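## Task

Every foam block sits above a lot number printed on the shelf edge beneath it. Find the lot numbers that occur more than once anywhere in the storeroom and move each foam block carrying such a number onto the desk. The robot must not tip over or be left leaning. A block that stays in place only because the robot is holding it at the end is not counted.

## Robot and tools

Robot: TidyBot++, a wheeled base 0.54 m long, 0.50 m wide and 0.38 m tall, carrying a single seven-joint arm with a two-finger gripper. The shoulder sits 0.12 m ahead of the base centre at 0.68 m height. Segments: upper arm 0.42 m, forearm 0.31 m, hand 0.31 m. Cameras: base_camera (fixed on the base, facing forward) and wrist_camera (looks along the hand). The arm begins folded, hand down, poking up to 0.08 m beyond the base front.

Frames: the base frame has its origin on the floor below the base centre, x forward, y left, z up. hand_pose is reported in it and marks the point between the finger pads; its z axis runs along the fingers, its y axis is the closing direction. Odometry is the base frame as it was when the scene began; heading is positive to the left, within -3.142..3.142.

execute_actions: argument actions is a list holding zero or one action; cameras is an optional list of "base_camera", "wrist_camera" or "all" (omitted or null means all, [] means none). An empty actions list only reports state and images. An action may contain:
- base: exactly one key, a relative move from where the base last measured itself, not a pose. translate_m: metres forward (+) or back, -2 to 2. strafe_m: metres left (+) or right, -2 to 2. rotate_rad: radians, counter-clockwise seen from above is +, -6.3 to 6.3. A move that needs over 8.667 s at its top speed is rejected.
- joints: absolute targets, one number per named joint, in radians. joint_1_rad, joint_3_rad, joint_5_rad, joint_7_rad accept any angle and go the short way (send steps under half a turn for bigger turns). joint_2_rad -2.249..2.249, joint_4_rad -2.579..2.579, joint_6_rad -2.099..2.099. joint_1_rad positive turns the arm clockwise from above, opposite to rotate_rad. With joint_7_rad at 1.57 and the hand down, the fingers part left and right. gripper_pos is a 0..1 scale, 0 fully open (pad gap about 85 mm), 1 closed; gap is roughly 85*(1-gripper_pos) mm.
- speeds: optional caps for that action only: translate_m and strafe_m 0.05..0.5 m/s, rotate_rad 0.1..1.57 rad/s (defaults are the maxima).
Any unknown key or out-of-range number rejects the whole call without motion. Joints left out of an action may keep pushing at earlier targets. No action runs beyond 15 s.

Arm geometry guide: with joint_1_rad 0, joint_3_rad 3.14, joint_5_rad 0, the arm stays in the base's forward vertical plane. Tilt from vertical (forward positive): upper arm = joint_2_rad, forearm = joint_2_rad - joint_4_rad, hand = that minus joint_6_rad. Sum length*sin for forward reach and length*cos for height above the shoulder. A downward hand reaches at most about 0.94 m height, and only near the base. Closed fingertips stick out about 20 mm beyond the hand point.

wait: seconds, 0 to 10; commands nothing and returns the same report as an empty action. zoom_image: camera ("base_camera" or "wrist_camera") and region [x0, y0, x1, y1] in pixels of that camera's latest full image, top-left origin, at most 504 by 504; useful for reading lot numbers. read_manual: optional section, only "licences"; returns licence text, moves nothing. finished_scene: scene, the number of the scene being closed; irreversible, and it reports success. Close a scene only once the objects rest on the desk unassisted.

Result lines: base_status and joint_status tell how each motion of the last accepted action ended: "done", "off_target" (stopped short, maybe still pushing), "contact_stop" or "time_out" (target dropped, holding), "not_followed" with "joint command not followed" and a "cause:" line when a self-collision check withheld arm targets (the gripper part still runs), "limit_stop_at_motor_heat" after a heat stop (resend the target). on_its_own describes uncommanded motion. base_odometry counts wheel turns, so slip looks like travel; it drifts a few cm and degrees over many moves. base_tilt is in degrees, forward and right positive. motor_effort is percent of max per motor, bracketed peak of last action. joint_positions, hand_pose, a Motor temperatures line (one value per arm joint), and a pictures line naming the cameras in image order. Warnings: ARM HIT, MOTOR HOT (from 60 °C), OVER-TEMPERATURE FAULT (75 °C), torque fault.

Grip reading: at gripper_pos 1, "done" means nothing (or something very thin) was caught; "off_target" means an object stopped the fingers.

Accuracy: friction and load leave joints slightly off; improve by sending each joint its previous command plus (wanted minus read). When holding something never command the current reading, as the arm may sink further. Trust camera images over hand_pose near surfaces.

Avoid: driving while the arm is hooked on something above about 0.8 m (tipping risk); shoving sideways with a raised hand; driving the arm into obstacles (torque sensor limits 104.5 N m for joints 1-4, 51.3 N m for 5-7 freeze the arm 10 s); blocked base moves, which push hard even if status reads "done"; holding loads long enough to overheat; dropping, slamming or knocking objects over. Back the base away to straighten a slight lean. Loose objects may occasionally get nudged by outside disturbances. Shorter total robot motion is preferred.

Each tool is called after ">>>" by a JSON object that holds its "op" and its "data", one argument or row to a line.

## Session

>>> {"op": "execute_actions", "data": {
  "actions": [
    {"joints":{"joint_6_rad":0.63}}
  ]
}}

>>> {"op": "execute_actions", "data": {
  "actions": [
    {"base":{"rotate_rad":-2.1}}
  ],
  "cameras": ["wrist_camera"]
}}

>>> {"op": "execute_actions", "data": {
  "actions": [
    {"base":{"rotate_rad":-2.1}}
  ],
  "cameras": ["wrist_camera"]
}}

Scene clock: 1.77 s.
Motor temperatures (°C, as the motors report them): [35 35 29 34 40 36 40]
base_odometry: x=+0.000 y=+0.000 heading=+0.000 (m, m, rad; odometry frame)
base_tilt: forward=-0.3 right=+0.6 (deg)
base_status: not commanded
joint_positions: joint_1_rad=-0.048 joint_2_rad=-0.378 joint_3_rad=+3.119 joint_4_rad=-2.523 joint_5_rad=+0.003 joint_6_rad=+0.626 joint_7_rad=+1.594 gripper_pos=+0.000
joint_status: all done
motor_effort: joint_1_rad=-1(0) joint_2_rad=-6(6) joint_3_rad=+1(1) joint_4_rad=+19(20) joint_5_rad=+1(1) joint_6_rad=+9(10) joint_7_rad=+0(0) (%)
hand_pose: x=+0.5371 y=+0.0328 z=+0.9181 quat_wxyz=(-0.013, +0.688, +0.036, +0.725) (m; base frame)
pictures: base_camera, wrist_camera
Images, in order (width x height): base_camera 644x364, wrist_camera 644x476.

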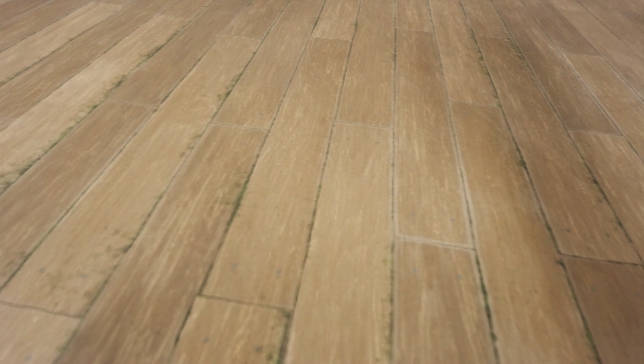

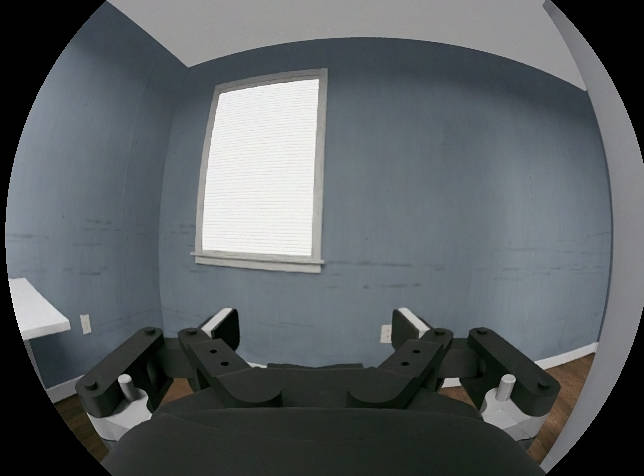

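Scene clock: 4.67 s.
Motor temperatures (°C, as the motors report them): [35 35 29 34 40 36 40]
base_odometry: x=+0.000 y=+0.000 heading=-2.100 (m, m, rad; odometry frame)
base_tilt: forward=-0.4 right=+0.6 (deg)
base_status: done
joint_positions: joint_1_rad=-0.048 joint_2_rad=-0.378 joint_3_rad=+3.119 joint_4_rad=-2.523 joint_5_rad=+0.003 joint_6_rad=+0.626 joint_7_rad=+1.594 gripper_pos=+0.000
joint_status: not commanded
motor_effort: joint_1_rad=-1(1) joint_2_rad=-5(7) joint_3_rad=+1(3) joint_4_rad=+18(19) joint_5_rad=+1(0) joint_6_rad=+9(11) joint_7_rad=+0(0) (%)
hand_pose: x=+0.5371 y=+0.0328 z=+0.9181 quat_wxyz=(-0.013, +0.688, +0.036, +0.725) (m; base frame)
pictures: wrist_camera
Images, in order (width x height): wrist_camera 644x476.

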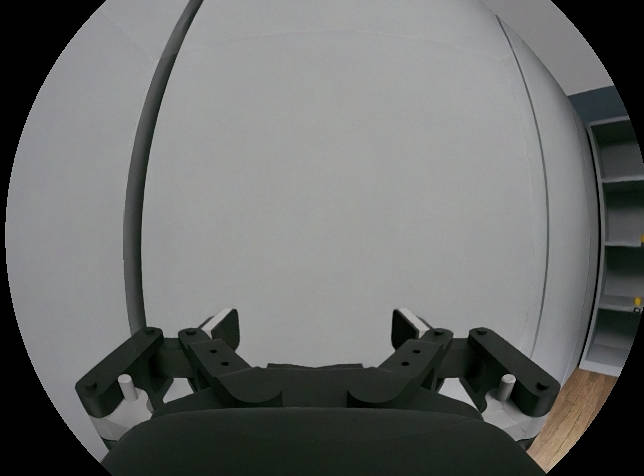

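Scene clock: 7.30 s.
Motor temperatures (°C, as the motors report them): [35 35 29 35 40 36 40]
base_odometry: x=+0.000 y=+0.000 heading=+2.084 (m, m, rad; odometry frame)
base_tilt: forward=-0.4 right=+0.6 (deg)
base_status: done
joint_positions: joint_1_rad=-0.048 joint_2_rad=-0.378 joint_3_rad=+3.119 joint_4_rad=-2.523 joint_5_rad=+0.003 joint_6_rad=+0.626 joint_7_rad=+1.594 gripper_pos=+0.000
joint_status: not commanded
motor_effort: joint_1_rad=+0(0) joint_2_rad=-6(6) joint_3_rad=+1(2) joint_4_rad=+18(18) joint_5_rad=+1(0) joint_6_rad=+9(9) joint_7_rad=+0(0) (%)
hand_pose: x=+0.5371 y=+0.0328 z=+0.9181 quat_wxyz=(-0.013, +0.688, +0.036, +0.725) (m; base frame)
pictures: wrist_camera
Images, in order (width x height): wrist_camera 644x476.

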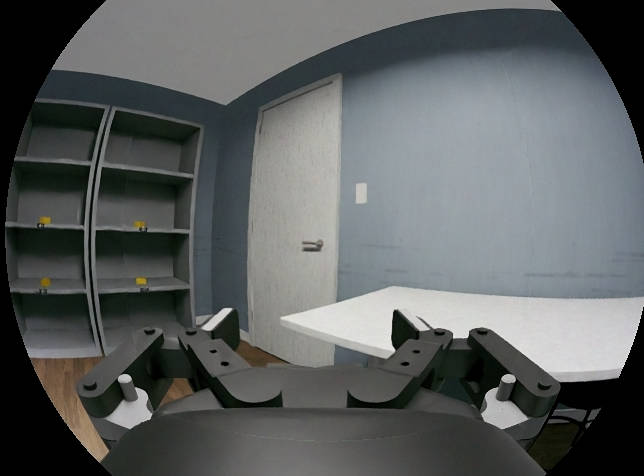

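>>> {"op": "execute_actions", "data": {
  "actions": [
    {"base":{"rotate_rad":0.95},"joints":{"joint_1_rad":0,"joint_3_rad":3.14,"joint_6_rad":0.25}}
  ],
  "cameras": []
}}

>>> {"op": "execute_actions", "data": {
  "actions": [
    {"base":{"translate_m":1.4}}
  ]
}}

Scene clock: 9.40 s.
Motor temperatures (°C, as the motors report them): [35 35 29 35 40 36 40]
base_odometry: x=+0.000 y=+0.000 heading=+3.033 (m, m, rad; odometry frame)
base_tilt: forward=-0.4 right=+0.6 (deg)
base_status: done
joint_positions: joint_1_rad=-0.009 joint_2_rad=-0.378 joint_3_rad=+3.132 joint_4_rad=-2.523 joint_5_rad=+0.003 joint_6_rad=+0.254 joint_7_rad=+1.594 gripper_pos=+0.000
joint_status: all done
motor_effort: joint_1_rad=+0(2) joint_2_rad=-5(6) joint_3_rad=+1(2) joint_4_rad=+19(21) joint_5_rad=+1(1) joint_6_rad=+9(11) joint_7_rad=+0(0) (%)
hand_pose: x=+0.5229 y=+0.0093 z=+0.8039 quat_wxyz=(+0.003, +0.811, +0.019, +0.585) (m; base frame)
pictures: none
No camera images: the call's "cameras" was empty. Leave "cameras" out to get every camera's image.

Scene clock: 13.57 s.
Motor temperatures (°C, as the motors report them): [35 35 29 35 40 36 40]
base_odometry: x=-1.392 y=+0.150 heading=+3.034 (m, m, rad; odometry frame)
base_tilt: forward=-0.3 right=+0.6 (deg)
base_status: done
joint_positions: joint_1_rad=-0.009 joint_2_rad=-0.378 joint_3_rad=+3.132 joint_4_rad=-2.523 joint_5_rad=+0.003 joint_6_rad=+0.254 joint_7_rad=+1.594 gripper_pos=+0.000
joint_status: not commanded
motor_effort: joint_1_rad=+0(1) joint_2_rad=-5(7) joint_3_rad=+0(1) joint_4_rad=+17(19) joint_5_rad=+1(1) joint_6_rad=+8(9) joint_7_rad=+0(0) (%)
hand_pose: x=+0.5229 y=+0.0093 z=+0.8039 quat_wxyz=(+0.003, +0.811, +0.019, +0.585) (m; base frame)
pictures: base_camera, wrist_camera
Images, in order (width x height): base_camera 644x364, wrist_camera 644x476.

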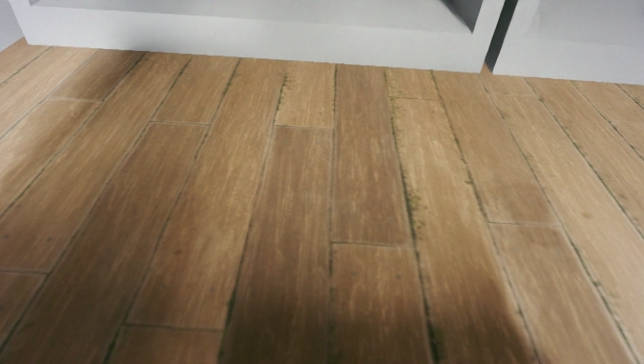

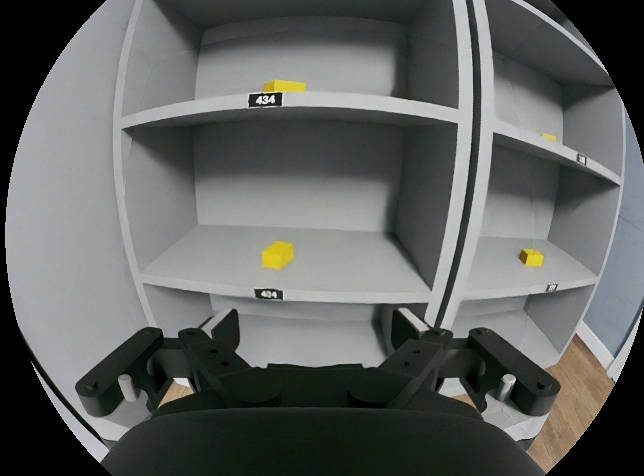

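>>> {"op": "zoom_image", "data": {
  "camera": "wrist_camera",
  "region": [220,250,320,320]
}}

>>> {"op": "execute_actions", "data": {
  "actions": [
    {"base":{"rotate_rad":-0.06},"joints":{"joint_6_rad":0.1}}
  ],
  "cameras": []
}}

>>> {"op": "execute_actions", "data": {
  "actions": [
    {"base":{"strafe_m":-0.8}}
  ],
  "cameras": ["wrist_camera"]
}}

>>> {"op": "zoom_image", "data": {
  "camera": "wrist_camera",
  "region": [200,40,460,300]
}}

Region (220, 250, 320, 320) of wrist_camera's 644x476 image, scaled by 5.040; it fills the top 353 rows of this view, and the rest is white.

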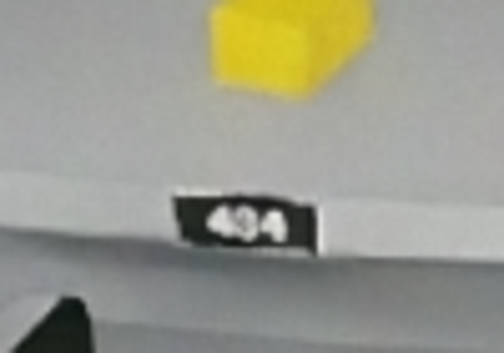

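Scene clock: 14.47 s.
Motor temperatures (°C, as the motors report them): [35 35 29 35 40 36 40]
base_odometry: x=-1.392 y=+0.150 heading=+2.974 (m, m, rad; odometry frame)
base_tilt: forward=-0.3 right=+0.6 (deg)
base_status: done
joint_positions: joint_1_rad=-0.009 joint_2_rad=-0.378 joint_3_rad=+3.134 joint_4_rad=-2.524 joint_5_rad=+0.003 joint_6_rad=+0.113 joint_7_rad=+1.594 gripper_pos=+0.000
joint_status: all done
motor_effort: joint_1_rad=-1(1) joint_2_rad=-5(5) joint_3_rad=+1(2) joint_4_rad=+18(19) joint_5_rad=+1(0) joint_6_rad=+8(9) joint_7_rad=+0(1) (%)
hand_pose: x=+0.5061 y=+0.0079 z=+0.7631 quat_wxyz=(+0.004, +0.850, +0.019, +0.526) (m; base frame)
pictures: none
No camera images: the call's "cameras" was empty. Leave "cameras" out to get every camera's image.

Scene clock: 17.43 s.
Motor temperatures (°C, as the motors report them): [35 35 29 35 40 36 40]
base_odometry: x=-1.259 y=+0.939 heading=+2.974 (m, m, rad; odometry frame)
base_tilt: forward=-0.3 right=+0.6 (deg)
base_status: done
joint_positions: joint_1_rad=-0.009 joint_2_rad=-0.378 joint_3_rad=+3.134 joint_4_rad=-2.524 joint_5_rad=+0.003 joint_6_rad=+0.113 joint_7_rad=+1.594 gripper_pos=+0.000
joint_status: not commanded
motor_effort: joint_1_rad=+0(0) joint_2_rad=-4(5) joint_3_rad=+1(2) joint_4_rad=+18(18) joint_5_rad=+1(1) joint_6_rad=+8(8) joint_7_rad=+0(0) (%)
hand_pose: x=+0.5061 y=+0.0079 z=+0.7631 quat_wxyz=(+0.004, +0.850, +0.019, +0.526) (m; base frame)
pictures: wrist_camera
Images, in order (width x height): wrist_camera 644x476.

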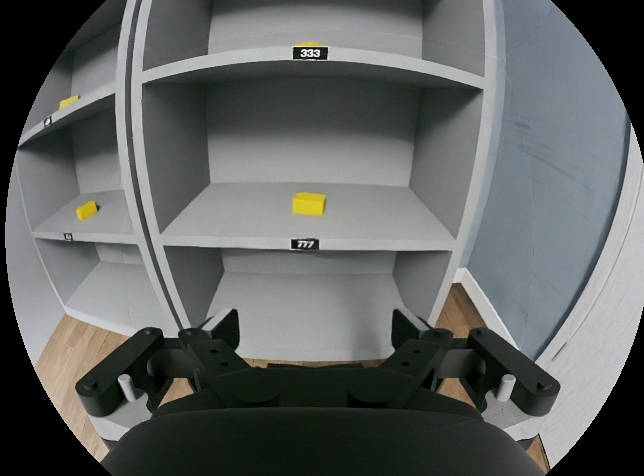

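Region (200, 40, 460, 300) of wrist_camera's 644x476 image, scaled by 1.938.

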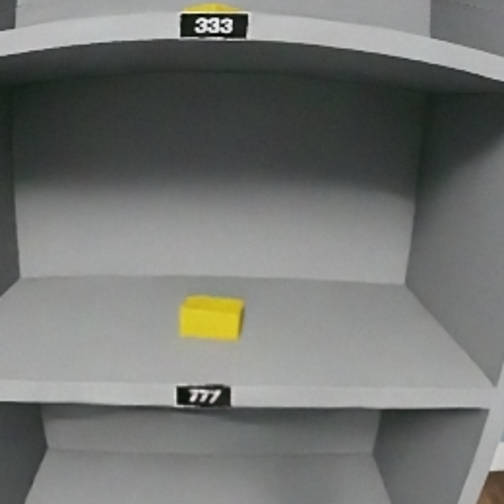

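>>> {"op": "execute_actions", "data": {
  "actions": [
    {"base":{"strafe_m":0.9}}
  ]
}}

Scene clock: 21.27 s.
Motor temperatures (°C, as the motors report them): [35 35 29 35 40 36 40]
base_odometry: x=-1.408 y=+0.051 heading=+2.975 (m, m, rad; odometry frame)
base_tilt: forward=-0.3 right=+0.6 (deg)
base_status: done
joint_positions: joint_1_rad=-0.009 joint_2_rad=-0.378 joint_3_rad=+3.135 joint_4_rad=-2.524 joint_5_rad=+0.003 joint_6_rad=+0.113 joint_7_rad=+1.594 gripper_pos=+0.000
joint_status: not commanded
motor_effort: joint_1_rad=-1(1) joint_2_rad=-4(6) joint_3_rad=+1(2) joint_4_rad=+18(18) joint_5_rad=+1(0) joint_6_rad=+8(8) joint_7_rad=+0(0) (%)
hand_pose: x=+0.5061 y=+0.0074 z=+0.7631 quat_wxyz=(+0.004, +0.850, +0.018, +0.526) (m; base frame)
pictures: base_camera, wrist_camera
Images, in order (width x height): base_camera 644x364, wrist_camera 644x476.

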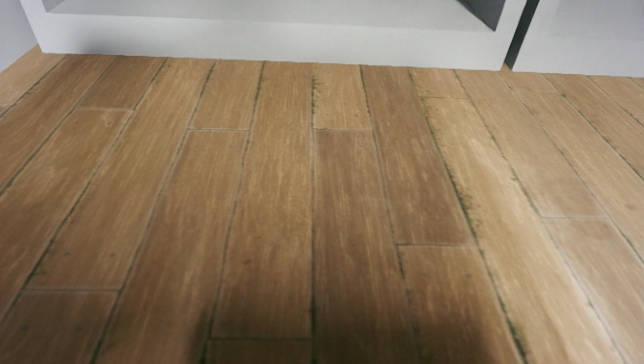

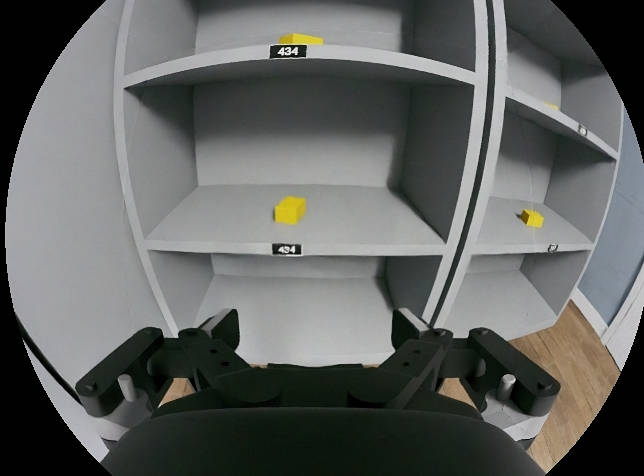

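>>> {"op": "zoom_image", "data": {
  "camera": "wrist_camera",
  "region": [240,190,340,265]
}}

>>> {"op": "execute_actions", "data": {
  "actions": [
    {"base":{"translate_m":-0.25},"joints":{"joint_2_rad":1.17,"joint_4_rad":-1.33,"joint_6_rad":0.92}}
  ],
  "cameras": ["wrist_camera"]
}}

>>> {"op": "execute_actions", "data": {
  "actions": [
    {"base":{"strafe_m":0.08}}
  ],
  "cameras": []
}}

>>> {"op": "execute_actions", "data": {
  "actions": [
    {"base":{"translate_m":0.25},"speeds":{"translate_m":0.15}}
  ],
  "cameras": ["wrist_camera"]
}}

Region (240, 190, 340, 265) of wrist_camera's 644x476 image, scaled by 5.040; it fills the top 378 rows of this view, and the rest is white.

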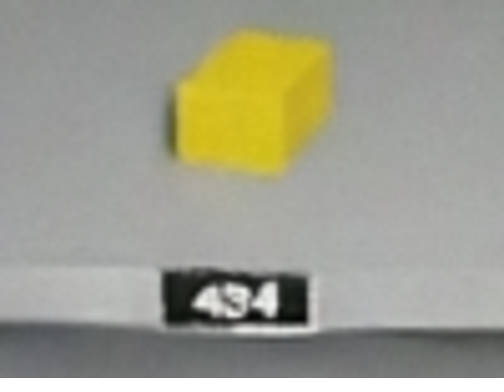

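Scene clock: 24.23 s.
Motor temperatures (°C, as the motors report them): [35 35 29 35 40 36 40]
base_odometry: x=-1.161 y=+0.009 heading=+2.975 (m, m, rad; odometry frame)
base_tilt: forward=-0.3 right=+0.6 (deg)
base_status: done
joint_positions: joint_1_rad=-0.009 joint_2_rad=+1.162 joint_3_rad=+3.135 joint_4_rad=-1.353 joint_5_rad=+0.003 joint_6_rad=+0.890 joint_7_rad=+1.594 gripper_pos=+0.000
joint_status: all done
motor_effort: joint_1_rad=+0(0) joint_2_rad=-44(46) joint_3_rad=-1(1) joint_4_rad=+14(18) joint_5_rad=+1(1) joint_6_rad=+9(11) joint_7_rad=+0(0) (%)
hand_pose: x=+1.0000 y=+0.0128 z=+0.5772 quat_wxyz=(+0.002, +0.726, +0.012, +0.687) (m; base frame)
pictures: wrist_camera
Images, in order (width x height): wrist_camera 644x476.

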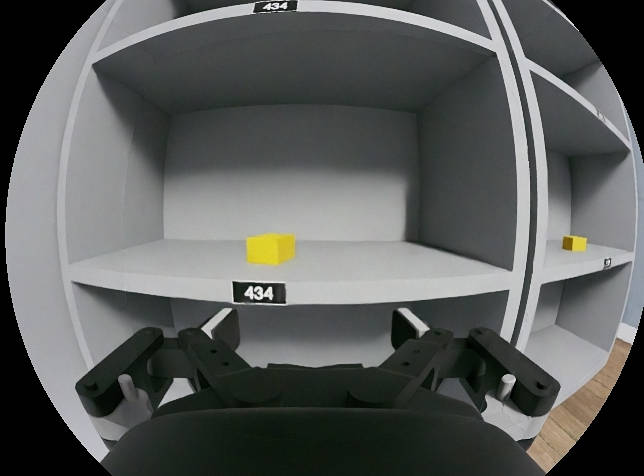

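Scene clock: 25.53 s.
Motor temperatures (°C, as the motors report them): [35 35 29 35 40 36 40]
base_odometry: x=-1.174 y=-0.070 heading=+2.975 (m, m, rad; odometry frame)
base_tilt: forward=-0.3 right=+0.6 (deg)
base_status: done
joint_positions: joint_1_rad=-0.007 joint_2_rad=+1.162 joint_3_rad=+3.135 joint_4_rad=-1.352 joint_5_rad=+0.003 joint_6_rad=+0.891 joint_7_rad=+1.594 gripper_pos=+0.000
joint_status: not commanded
motor_effort: joint_1_rad=-1(4) joint_2_rad=-45(45) joint_3_rad=-1(2) joint_4_rad=+14(14) joint_5_rad=+1(0) joint_6_rad=+9(9) joint_7_rad=+0(0) (%)
hand_pose: x=+1.0003 y=+0.0115 z=+0.5779 quat_wxyz=(+0.002, +0.726, +0.012, +0.688) (m; base frame)
pictures: none
No camera images: the call's "cameras" was empty. Leave "cameras" out to get every camera's image.

Scene clock: 27.87 s.
Motor temperatures (°C, as the motors report them): [35 35 29 35 40 36 40]
base_odometry: x=-1.421 y=-0.029 heading=+2.975 (m, m, rad; odometry frame)
base_tilt: forward=-0.3 right=+0.6 (deg)
base_status: done
joint_positions: joint_1_rad=-0.007 joint_2_rad=+1.162 joint_3_rad=+3.135 joint_4_rad=-1.349 joint_5_rad=+0.003 joint_6_rad=+0.892 joint_7_rad=+1.594 gripper_pos=+0.000
joint_status: not commanded
motor_effort: joint_1_rad=+0(2) joint_2_rad=-44(46) joint_3_rad=-1(1) joint_4_rad=+14(16) joint_5_rad=+1(1) joint_6_rad=+9(10) joint_7_rad=+0(0) (%)
hand_pose: x=+1.0014 y=+0.0115 z=+0.5802 quat_wxyz=(+0.002, +0.724, +0.012, +0.690) (m; base frame)
pictures: wrist_camera
Images, in order (width x height): wrist_camera 644x476.

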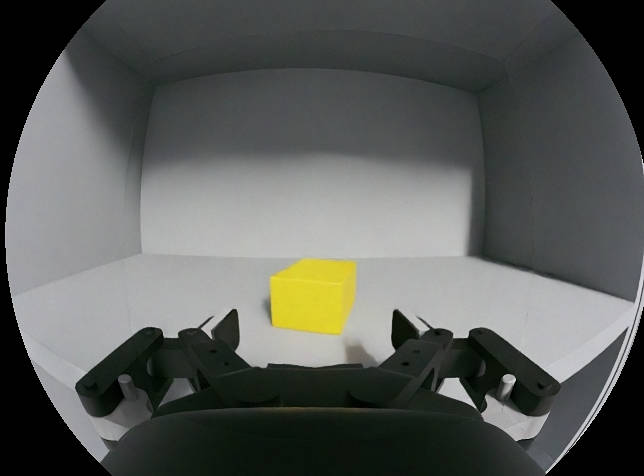

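>>> {"op": "execute_actions", "data": {
  "actions": [
    {"base":{"translate_m":0.12},"speeds":{"translate_m":0.1}}
  ],
  "cameras": ["wrist_camera"]
}}

Scene clock: 29.70 s.
Motor temperatures (°C, as the motors report them): [35 35 29 35 40 36 40]
base_odometry: x=-1.539 y=-0.009 heading=+2.976 (m, m, rad; odometry frame)
base_tilt: forward=-0.3 right=+0.6 (deg)
base_status: done
joint_positions: joint_1_rad=-0.007 joint_2_rad=+1.162 joint_3_rad=+3.135 joint_4_rad=-1.347 joint_5_rad=+0.003 joint_6_rad=+0.892 joint_7_rad=+1.594 gripper_pos=+0.000
joint_status: not commanded
motor_effort: joint_1_rad=+0(2) joint_2_rad=-44(45) joint_3_rad=-1(2) joint_4_rad=+14(16) joint_5_rad=+1(1) joint_6_rad=+10(9) joint_7_rad=+0(0) (%)
hand_pose: x=+1.0017 y=+0.0115 z=+0.5809 quat_wxyz=(+0.002, +0.723, +0.012, +0.690) (m; base frame)
pictures: wrist_camera
Images, in order (width x height): wrist_camera 644x476.

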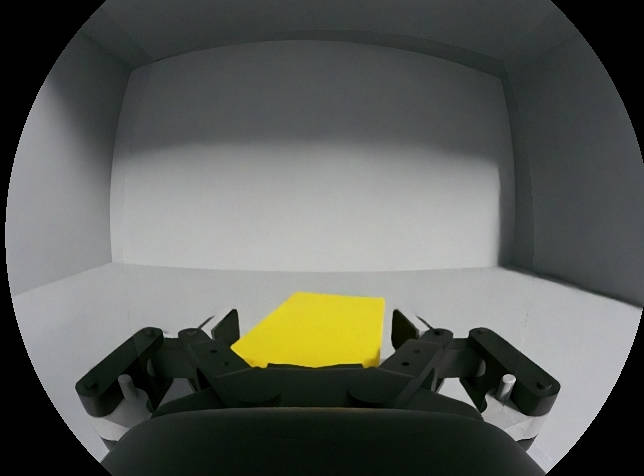

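>>> {"op": "execute_actions", "data": {
  "actions": [
    {"joints":{"gripper_pos":1}}
  ],
  "cameras": []
}}

>>> {"op": "execute_actions", "data": {
  "actions": [
    {"joints":{"joint_2_rad":1.1}}
  ],
  "cameras": []
}}

>>> {"op": "execute_actions", "data": {
  "actions": [
    {"base":{"translate_m":-0.45}}
  ],
  "cameras": []
}}

>>> {"op": "execute_actions", "data": {
  "actions": [
    {"base":{"strafe_m":-0.2},"joints":{"joint_2_rad":-0.31,"joint_4_rad":-2.51,"joint_6_rad":0.63}}
  ],
  "cameras": []
}}

>>> {"op": "execute_actions", "data": {
  "actions": [
    {"base":{"translate_m":-1.0},"joints":{"joint_1_rad":1.57,"joint_6_rad":0.3}}
  ],
  "cameras": ["wrist_camera"]
}}

Scene clock: 31.10 s.
Motor temperatures (°C, as the motors report them): [35 35 29 35 40 36 40]
base_odometry: x=-1.539 y=-0.009 heading=+2.976 (m, m, rad; odometry frame)
base_tilt: forward=-0.3 right=+0.6 (deg)
base_status: not commanded
joint_positions: joint_1_rad=-0.007 joint_2_rad=+1.162 joint_3_rad=+3.135 joint_4_rad=-1.347 joint_5_rad=+0.003 joint_6_rad=+0.892 joint_7_rad=+1.594 gripper_pos=+0.381
joint_status: gripper_pos off_target (ended at +0.381, target +1.000)
motor_effort: joint_1_rad=+0(0) joint_2_rad=-44(45) joint_3_rad=-1(1) joint_4_rad=+14(14) joint_5_rad=+1(1) joint_6_rad=+9(9) joint_7_rad=+0(0) (%)
hand_pose: x=+1.0017 y=+0.0115 z=+0.5811 quat_wxyz=(+0.002, +0.723, +0.012, +0.691) (m; base frame)
pictures: none
No camera images: the call's "cameras" was empty. Leave "cameras" out to get every camera's image.

Scene clock: 32.07 s.
Motor temperatures (°C, as the motors report them): [35 35 29 35 40 36 40]
base_odometry: x=-1.539 y=-0.009 heading=+2.976 (m, m, rad; odometry frame)
base_tilt: forward=-0.3 right=+0.6 (deg)
base_status: not commanded
joint_positions: joint_1_rad=-0.007 joint_2_rad=+1.106 joint_3_rad=+3.135 joint_4_rad=-1.345 joint_5_rad=+0.003 joint_6_rad=+0.892 joint_7_rad=+1.594 gripper_pos=+0.381
joint_status: all done
motor_effort: joint_1_rad=-1(0) joint_2_rad=-45(47) joint_3_rad=-1(1) joint_4_rad=+16(16) joint_5_rad=+1(1) joint_6_rad=+10(10) joint_7_rad=+0(0) (%)
hand_pose: x=+1.0064 y=+0.0116 z=+0.6313 quat_wxyz=(+0.002, +0.703, +0.011, +0.711) (m; base frame)
pictures: none
No camera images: the call's "cameras" was empty. Leave "cameras" out to get every camera's image.

Scene clock: 34.43 s.
Motor temperatures (°C, as the motors report them): [35 35 29 35 40 36 40]
base_odometry: x=-1.095 y=-0.083 heading=+2.976 (m, m, rad; odometry frame)
base_tilt: forward=-0.3 right=+0.6 (deg)
base_status: done
joint_positions: joint_1_rad=-0.007 joint_2_rad=+1.106 joint_3_rad=+3.135 joint_4_rad=-1.345 joint_5_rad=+0.003 joint_6_rad=+0.892 joint_7_rad=+1.594 gripper_pos=+0.381
joint_status: not commanded
motor_effort: joint_1_rad=-1(5) joint_2_rad=-45(46) joint_3_rad=-1(2) joint_4_rad=+15(16) joint_5_rad=+1(1) joint_6_rad=+9(10) joint_7_rad=+0(0) (%)
hand_pose: x=+1.0066 y=+0.0110 z=+0.6319 quat_wxyz=(+0.003, +0.703, +0.011, +0.711) (m; base frame)
pictures: none
No camera images: the call's "cameras" was empty. Leave "cameras" out to get every camera's image.

Scene clock: 37.10 s.
Motor temperatures (°C, as the motors report them): [35 35 29 35 40 36 40]
base_odometry: x=-1.062 y=+0.114 heading=+2.975 (m, m, rad; odometry frame)
base_tilt: forward=-0.4 right=+0.6 (deg)
base_status: done
joint_positions: joint_1_rad=+0.006 joint_2_rad=-0.299 joint_3_rad=+3.137 joint_4_rad=-2.492 joint_5_rad=+0.003 joint_6_rad=+0.657 joint_7_rad=+1.594 gripper_pos=+0.381
joint_status: all done
motor_effort: joint_1_rad=+0(4) joint_2_rad=-8(47) joint_3_rad=+1(2) joint_4_rad=+18(18) joint_5_rad=+1(2) joint_6_rad=+9(11) joint_7_rad=+0(0) (%)
hand_pose: x=+0.5617 y=+0.0012 z=+0.9117 quat_wxyz=(+0.010, +0.694, +0.009, +0.719) (m; base frame)
pictures: none
No camera images: the call's "cameras" was empty. Leave "cameras" out to get every camera's image.

Scene clock: 40.47 s.
Motor temperatures (°C, as the motors report them): [35 35 29 35 40 36 40]
base_odometry: x=-0.076 y=-0.051 heading=+2.976 (m, m, rad; odometry frame)
base_tilt: forward=-0.4 right=+0.6 (deg)
base_status: done
joint_positions: joint_1_rad=+1.556 joint_2_rad=-0.299 joint_3_rad=+3.137 joint_4_rad=-2.492 joint_5_rad=+0.003 joint_6_rad=+0.328 joint_7_rad=+1.594 gripper_pos=+0.381
joint_status: all done
motor_effort: joint_1_rad=+0(1) joint_2_rad=-7(10) joint_3_rad=+0(1) joint_4_rad=+18(19) joint_5_rad=+1(0) joint_6_rad=+9(9) joint_7_rad=+0(0) (%)
hand_pose: x=+0.1287 y=-0.4294 z=+0.8104 quat_wxyz=(+0.423, +0.581, -0.555, +0.419) (m; base frame)
pictures: wrist_camera
Images, in order (width x height): wrist_camera 644x476.

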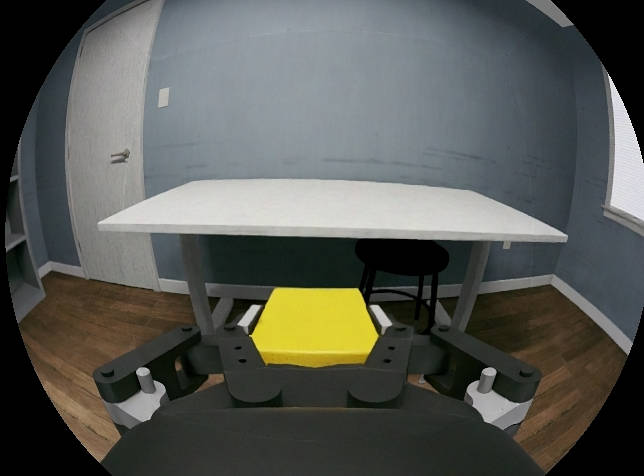

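>>> {"op": "execute_actions", "data": {
  "actions": [
    {"joints":{"joint_2_rad":0.75,"joint_4_rad":-1.14,"joint_6_rad":0.45}}
  ],
  "cameras": []
}}

>>> {"op": "execute_actions", "data": {
  "actions": [
    {"base":{"strafe_m":-0.2}}
  ],
  "cameras": []
}}

>>> {"op": "execute_actions", "data": {
  "actions": [
    {"joints":{"joint_2_rad":0.88}}
  ],
  "cameras": ["wrist_camera"]
}}

Scene clock: 44.40 s.
Motor temperatures (°C, as the motors report them): [35 35 29 35 40 36 40]
base_odometry: x=-0.076 y=-0.051 heading=+2.976 (m, m, rad; odometry frame)
base_tilt: forward=-0.3 right=+0.6 (deg)
base_status: not commanded
joint_positions: joint_1_rad=+1.556 joint_2_rad=+0.743 joint_3_rad=+3.137 joint_4_rad=-1.165 joint_5_rad=+0.003 joint_6_rad=+0.418 joint_7_rad=+1.594 gripper_pos=+0.381
joint_status: all done
motor_effort: joint_1_rad=-1(1) joint_2_rad=-42(43) joint_3_rad=+0(0) joint_4_rad=+20(20) joint_5_rad=+1(1) joint_6_rad=+9(11) joint_7_rad=+0(0) (%)
hand_pose: x=+0.1356 y=-0.8913 z=+0.9131 quat_wxyz=(+0.521, +0.489, -0.469, +0.519) (m; base frame)
pictures: none
No camera images: the call's "cameras" was empty. Leave "cameras" out to get every camera's image.

Scene clock: 46.03 s.
Motor temperatures (°C, as the motors report them): [35 35 29 35 40 36 40]
base_odometry: x=-0.042 y=+0.146 heading=+2.975 (m, m, rad; odometry frame)
base_tilt: forward=-0.4 right=+0.6 (deg)
base_status: done
joint_positions: joint_1_rad=+1.556 joint_2_rad=+0.748 joint_3_rad=+3.137 joint_4_rad=-1.161 joint_5_rad=+0.003 joint_6_rad=+0.420 joint_7_rad=+1.594 gripper_pos=+0.381
joint_status: not commanded
motor_effort: joint_1_rad=-1(0) joint_2_rad=-42(45) joint_3_rad=-1(1) joint_4_rad=+21(22) joint_5_rad=+1(1) joint_6_rad=+9(10) joint_7_rad=+0(0) (%)
hand_pose: x=+0.1356 y=-0.8929 z=+0.9111 quat_wxyz=(+0.521, +0.489, -0.469, +0.519) (m; base frame)
pictures: none
No camera images: the call's "cameras" was empty. Leave "cameras" out to get every camera's image.

Scene clock: 47.40 s.
Motor temperatures (°C, as the motors report them): [35 35 29 35 40 36 40]
base_odometry: x=-0.043 y=+0.146 heading=+2.975 (m, m, rad; odometry frame)
base_tilt: forward=-0.4 right=+0.6 (deg)
base_status: not commanded
joint_positions: joint_1_rad=+1.556 joint_2_rad=+0.888 joint_3_rad=+3.137 joint_4_rad=-1.155 joint_5_rad=+0.003 joint_6_rad=+0.424 joint_7_rad=+1.594 gripper_pos=+0.381
joint_status: all done
motor_effort: joint_1_rad=+0(0) joint_2_rad=-46(49) joint_3_rad=-1(1) joint_4_rad=+19(22) joint_5_rad=+1(1) joint_6_rad=+9(11) joint_7_rad=+0(0) (%)
hand_pose: x=+0.1359 y=-0.9171 z=+0.7893 quat_wxyz=(+0.489, +0.522, -0.501, +0.487) (m; base frame)
pictures: wrist_camera
Images, in order (width x height): wrist_camera 644x476.

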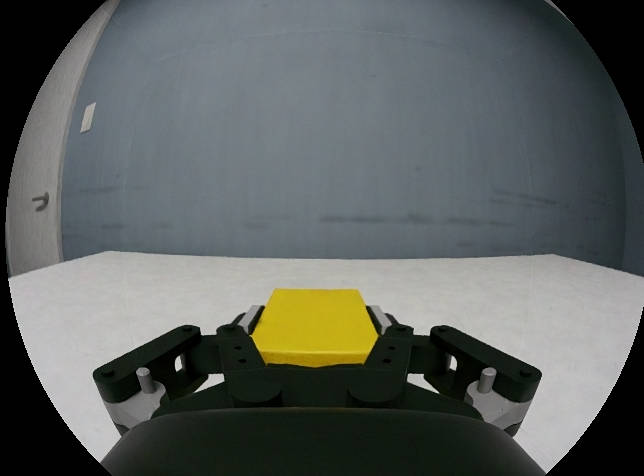

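>>> {"op": "execute_actions", "data": {
  "actions": [
    {"joints":{"gripper_pos":0}}
  ],
  "cameras": []
}}

>>> {"op": "execute_actions", "data": {
  "actions": [
    {"base":{"strafe_m":0.2},"joints":{"joint_2_rad":0.8}}
  ],
  "cameras": []
}}

>>> {"op": "execute_actions", "data": {
  "actions": [
    {"joints":{"joint_2_rad":-0.3,"joint_4_rad":-1.9,"joint_6_rad":0.03}}
  ],
  "cameras": []
}}

>>> {"op": "execute_actions", "data": {
  "actions": [
    {"base":{"translate_m":1.2},"joints":{"joint_1_rad":0}}
  ],
  "cameras": []
}}

>>> {"op": "execute_actions", "data": {
  "actions": [
    {"base":{"strafe_m":0.17},"joints":{"joint_2_rad":0.09,"joint_4_rad":-1.66,"joint_6_rad":0.2}}
  ],
  "cameras": ["wrist_camera"]
}}

Scene clock: 48.83 s.
Motor temperatures (°C, as the motors report them): [35 35 29 35 40 36 40]
base_odometry: x=-0.043 y=+0.146 heading=+2.975 (m, m, rad; odometry frame)
base_tilt: forward=-0.3 right=+0.6 (deg)
base_status: not commanded
joint_positions: joint_1_rad=+1.556 joint_2_rad=+0.888 joint_3_rad=+3.137 joint_4_rad=-1.155 joint_5_rad=+0.003 joint_6_rad=+0.424 joint_7_rad=+1.594 gripper_pos=+0.000
joint_status: all done
motor_effort: joint_1_rad=+0(0) joint_2_rad=-44(44) joint_3_rad=-1(0) joint_4_rad=+19(20) joint_5_rad=+1(1) joint_6_rad=+9(9) joint_7_rad=+0(0) (%)
hand_pose: x=+0.1359 y=-0.9171 z=+0.7893 quat_wxyz=(+0.489, +0.522, -0.501, +0.487) (m; base frame)
pictures: none
No camera images: the call's "cameras" was empty. Leave "cameras" out to get every camera's image.

Scene clock: 50.47 s.
Motor temperatures (°C, as the motors report them): [35 35 29 35 40 36 40]
base_odometry: x=-0.076 y=-0.051 heading=+2.976 (m, m, rad; odometry frame)
base_tilt: forward=-0.3 right=+0.6 (deg)
base_status: done
joint_positions: joint_1_rad=+1.557 joint_2_rad=+0.801 joint_3_rad=+3.137 joint_4_rad=-1.151 joint_5_rad=+0.003 joint_6_rad=+0.425 joint_7_rad=+1.594 gripper_pos=+0.000
joint_status: all done
motor_effort: joint_1_rad=+0(3) joint_2_rad=-42(48) joint_3_rad=-1(1) joint_4_rad=+20(21) joint_5_rad=+1(1) joint_6_rad=+9(10) joint_7_rad=+0(0) (%)
hand_pose: x=+0.1349 y=-0.9047 z=+0.8718 quat_wxyz=(+0.512, +0.499, -0.479, +0.509) (m; base frame)
pictures: none
No camera images: the call's "cameras" was empty. Leave "cameras" out to get every camera's image.

Scene clock: 52.83 s.
Motor temperatures (°C, as the motors report them): [35 35 29 35 40 36 40]
base_odometry: x=-0.076 y=-0.051 heading=+2.976 (m, m, rad; odometry frame)
base_tilt: forward=-0.4 right=+0.6 (deg)
base_status: not commanded
joint_positions: joint_1_rad=+1.557 joint_2_rad=-0.290 joint_3_rad=+3.137 joint_4_rad=-1.879 joint_5_rad=+0.003 joint_6_rad=+0.059 joint_7_rad=+1.594 gripper_pos=+0.000
joint_status: all done
motor_effort: joint_1_rad=-1(0) joint_2_rad=-11(45) joint_3_rad=+0(1) joint_4_rad=+21(21) joint_5_rad=+1(1) joint_6_rad=+9(11) joint_7_rad=+0(0) (%)
hand_pose: x=+0.1297 y=-0.5047 z=+1.0922 quat_wxyz=(+0.513, +0.501, -0.478, +0.508) (m; base frame)
pictures: none
No camera images: the call's "cameras" was empty. Leave "cameras" out to get every camera's image.

Scene clock: 56.60 s.
Motor temperatures (°C, as the motors report them): [35 35 29 35 40 36 40]
base_odometry: x=-1.259 y=+0.147 heading=+2.976 (m, m, rad; odometry frame)
base_tilt: forward=-0.3 right=+0.6 (deg)
base_status: done
joint_positions: joint_1_rad=+0.015 joint_2_rad=-0.291 joint_3_rad=+3.138 joint_4_rad=-1.880 joint_5_rad=+0.003 joint_6_rad=+0.056 joint_7_rad=+1.594 gripper_pos=+0.000
joint_status: all done
motor_effort: joint_1_rad=+0(2) joint_2_rad=-11(12) joint_3_rad=+1(2) joint_4_rad=+21(22) joint_5_rad=+1(1) joint_6_rad=+9(10) joint_7_rad=+0(0) (%)
hand_pose: x=+0.6235 y=-0.0041 z=+1.0909 quat_wxyz=(+0.014, +0.693, +0.006, +0.720) (m; base frame)
pictures: none
No camera images: the call's "cameras" was empty. Leave "cameras" out to get every camera's image.

Scene clock: 58.13 s.
Motor temperatures (°C, as the motors report them): [35 35 29 35 40 36 40]
base_odometry: x=-1.287 y=-0.021 heading=+2.976 (m, m, rad; odometry frame)
base_tilt: forward=-0.3 right=+0.6 (deg)
base_status: done
joint_positions: joint_1_rad=+0.009 joint_2_rad=+0.088 joint_3_rad=+3.138 joint_4_rad=-1.684 joint_5_rad=+0.003 joint_6_rad=+0.170 joint_7_rad=+1.594 gripper_pos=+0.000
joint_status: all done
motor_effort: joint_1_rad=+0(1) joint_2_rad=-22(25) joint_3_rad=+0(2) joint_4_rad=+21(21) joint_5_rad=+1(1) joint_6_rad=+9(9) joint_7_rad=+0(1) (%)
hand_pose: x=+0.7752 y=-0.0022 z=+1.0281 quat_wxyz=(+0.011, +0.718, +0.008, +0.696) (m; base frame)
pictures: wrist_camera
Images, in order (width x height): wrist_camera 644x476.

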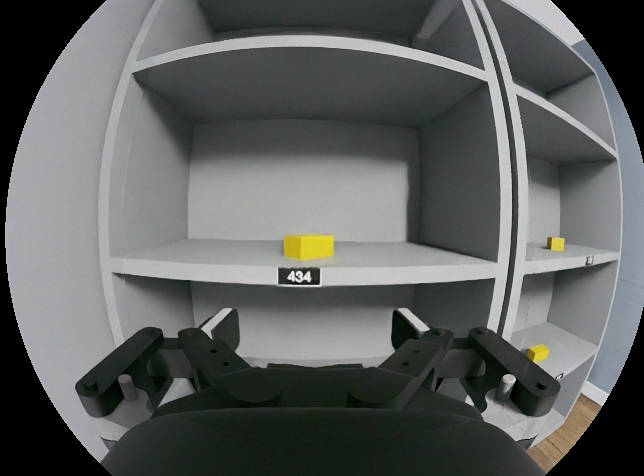

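Diagonal block; shift left so the right finger pushes the far right end.

>>> {"op": "execute_actions", "data": {
  "actions": [
    {"base":{"strafe_m":0.04}}
  ],
  "cameras": []
}}

>>> {"op": "execute_actions", "data": {
  "actions": [
    {"base":{"translate_m":0.36},"speeds":{"translate_m":0.15}}
  ],
  "cameras": ["wrist_camera"]
}}

Scene clock: 59.20 s.
Motor temperatures (°C, as the motors report them): [35 35 29 35 40 36 40]
base_odometry: x=-1.294 y=-0.060 heading=+2.976 (m, m, rad; odometry frame)
base_tilt: forward=-0.3 right=+0.6 (deg)
base_status: done
joint_positions: joint_1_rad=+0.003 joint_2_rad=+0.088 joint_3_rad=+3.138 joint_4_rad=-1.684 joint_5_rad=+0.003 joint_6_rad=+0.170 joint_7_rad=+1.594 gripper_pos=+0.000
joint_status: not commanded
motor_effort: joint_1_rad=+0(2) joint_2_rad=-22(24) joint_3_rad=+0(2) joint_4_rad=+21(21) joint_5_rad=+1(0) joint_6_rad=+9(9) joint_7_rad=+0(0) (%)
hand_pose: x=+0.7752 y=+0.0023 z=+1.0285 quat_wxyz=(+0.008, +0.718, +0.010, +0.696) (m; base frame)
pictures: none
No camera images: the call's "cameras" was empty. Leave "cameras" out to get every camera's image.

Scene clock: 62.27 s.
Motor temperatures (°C, as the motors report them): [35 35 29 35 40 36 40]
base_odometry: x=-1.649 y=-0.001 heading=+2.976 (m, m, rad; odometry frame)
base_tilt: forward=-0.3 right=+0.6 (deg)
base_status: done
joint_positions: joint_1_rad=+0.003 joint_2_rad=+0.090 joint_3_rad=+3.138 joint_4_rad=-1.682 joint_5_rad=+0.003 joint_6_rad=+0.172 joint_7_rad=+1.594 gripper_pos=+0.000
joint_status: not commanded
motor_effort: joint_1_rad=-1(1) joint_2_rad=-23(25) joint_3_rad=+0(1) joint_4_rad=+20(22) joint_5_rad=+1(1) joint_6_rad=+9(10) joint_7_rad=+0(0) (%)
hand_pose: x=+0.7758 y=+0.0023 z=+1.0296 quat_wxyz=(+0.008, +0.717, +0.010, +0.697) (m; base frame)
pictures: wrist_camera
Images, in order (width x height): wrist_camera 644x476.

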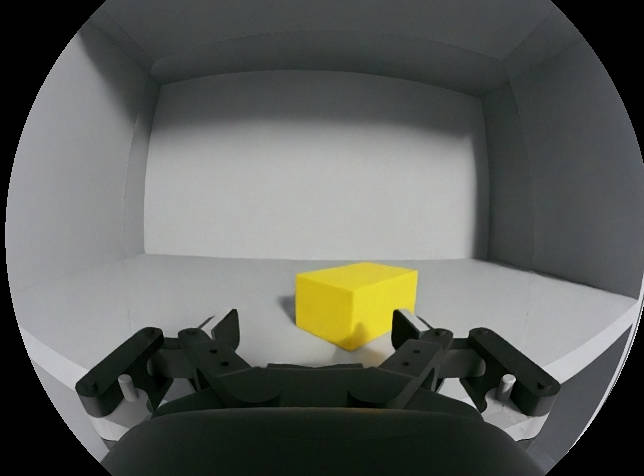

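>>> {"op": "execute_actions", "data": {
  "actions": [
    {"base":{"strafe_m":-0.02}}
  ],
  "cameras": []
}}

>>> {"op": "execute_actions", "data": {
  "actions": [
    {"base":{"translate_m":0.13},"speeds":{"translate_m":0.08}}
  ],
  "cameras": ["wrist_camera"]
}}

Scene clock: 63.17 s.
Motor temperatures (°C, as the motors report them): [35 35 29 35 40 36 40]
base_odometry: x=-1.646 y=+0.019 heading=+2.976 (m, m, rad; odometry frame)
base_tilt: forward=-0.3 right=+0.6 (deg)
base_status: done
joint_positions: joint_1_rad=+0.003 joint_2_rad=+0.090 joint_3_rad=+3.140 joint_4_rad=-1.681 joint_5_rad=+0.003 joint_6_rad=+0.173 joint_7_rad=+1.594 gripper_pos=+0.000
joint_status: not commanded
motor_effort: joint_1_rad=-1(2) joint_2_rad=-23(25) joint_3_rad=+0(2) joint_4_rad=+21(21) joint_5_rad=+1(1) joint_6_rad=+9(9) joint_7_rad=-1(0) (%)
hand_pose: x=+0.7759 y=+0.0005 z=+1.0299 quat_wxyz=(+0.009, +0.717, +0.009, +0.697) (m; base frame)
pictures: none
No camera images: the call's "cameras" was empty. Leave "cameras" out to get every camera's image.

Scene clock: 65.33 s.
Motor temperatures (°C, as the motors report them): [35 35 29 35 40 36 40]
base_odometry: x=-1.775 y=+0.040 heading=+2.976 (m, m, rad; odometry frame)
base_tilt: forward=-0.3 right=+0.6 (deg)
base_status: done
joint_positions: joint_1_rad=+0.003 joint_2_rad=+0.088 joint_3_rad=+3.140 joint_4_rad=-1.679 joint_5_rad=+0.003 joint_6_rad=+0.175 joint_7_rad=+1.594 gripper_pos=+0.000
joint_status: not commanded
motor_effort: joint_1_rad=-1(1) joint_2_rad=-23(25) joint_3_rad=+0(1) joint_4_rad=+20(22) joint_5_rad=+1(1) joint_6_rad=+9(10) joint_7_rad=+0(0) (%)
hand_pose: x=+0.7756 y=+0.0005 z=+1.0329 quat_wxyz=(+0.009, +0.715, +0.009, +0.699) (m; base frame)
pictures: wrist_camera
Images, in order (width x height): wrist_camera 644x476.

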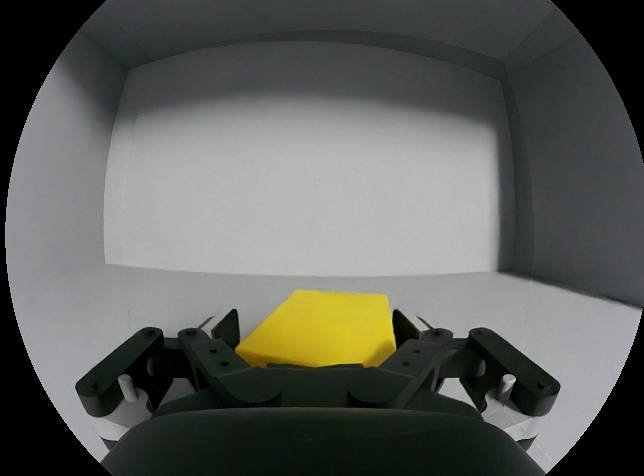

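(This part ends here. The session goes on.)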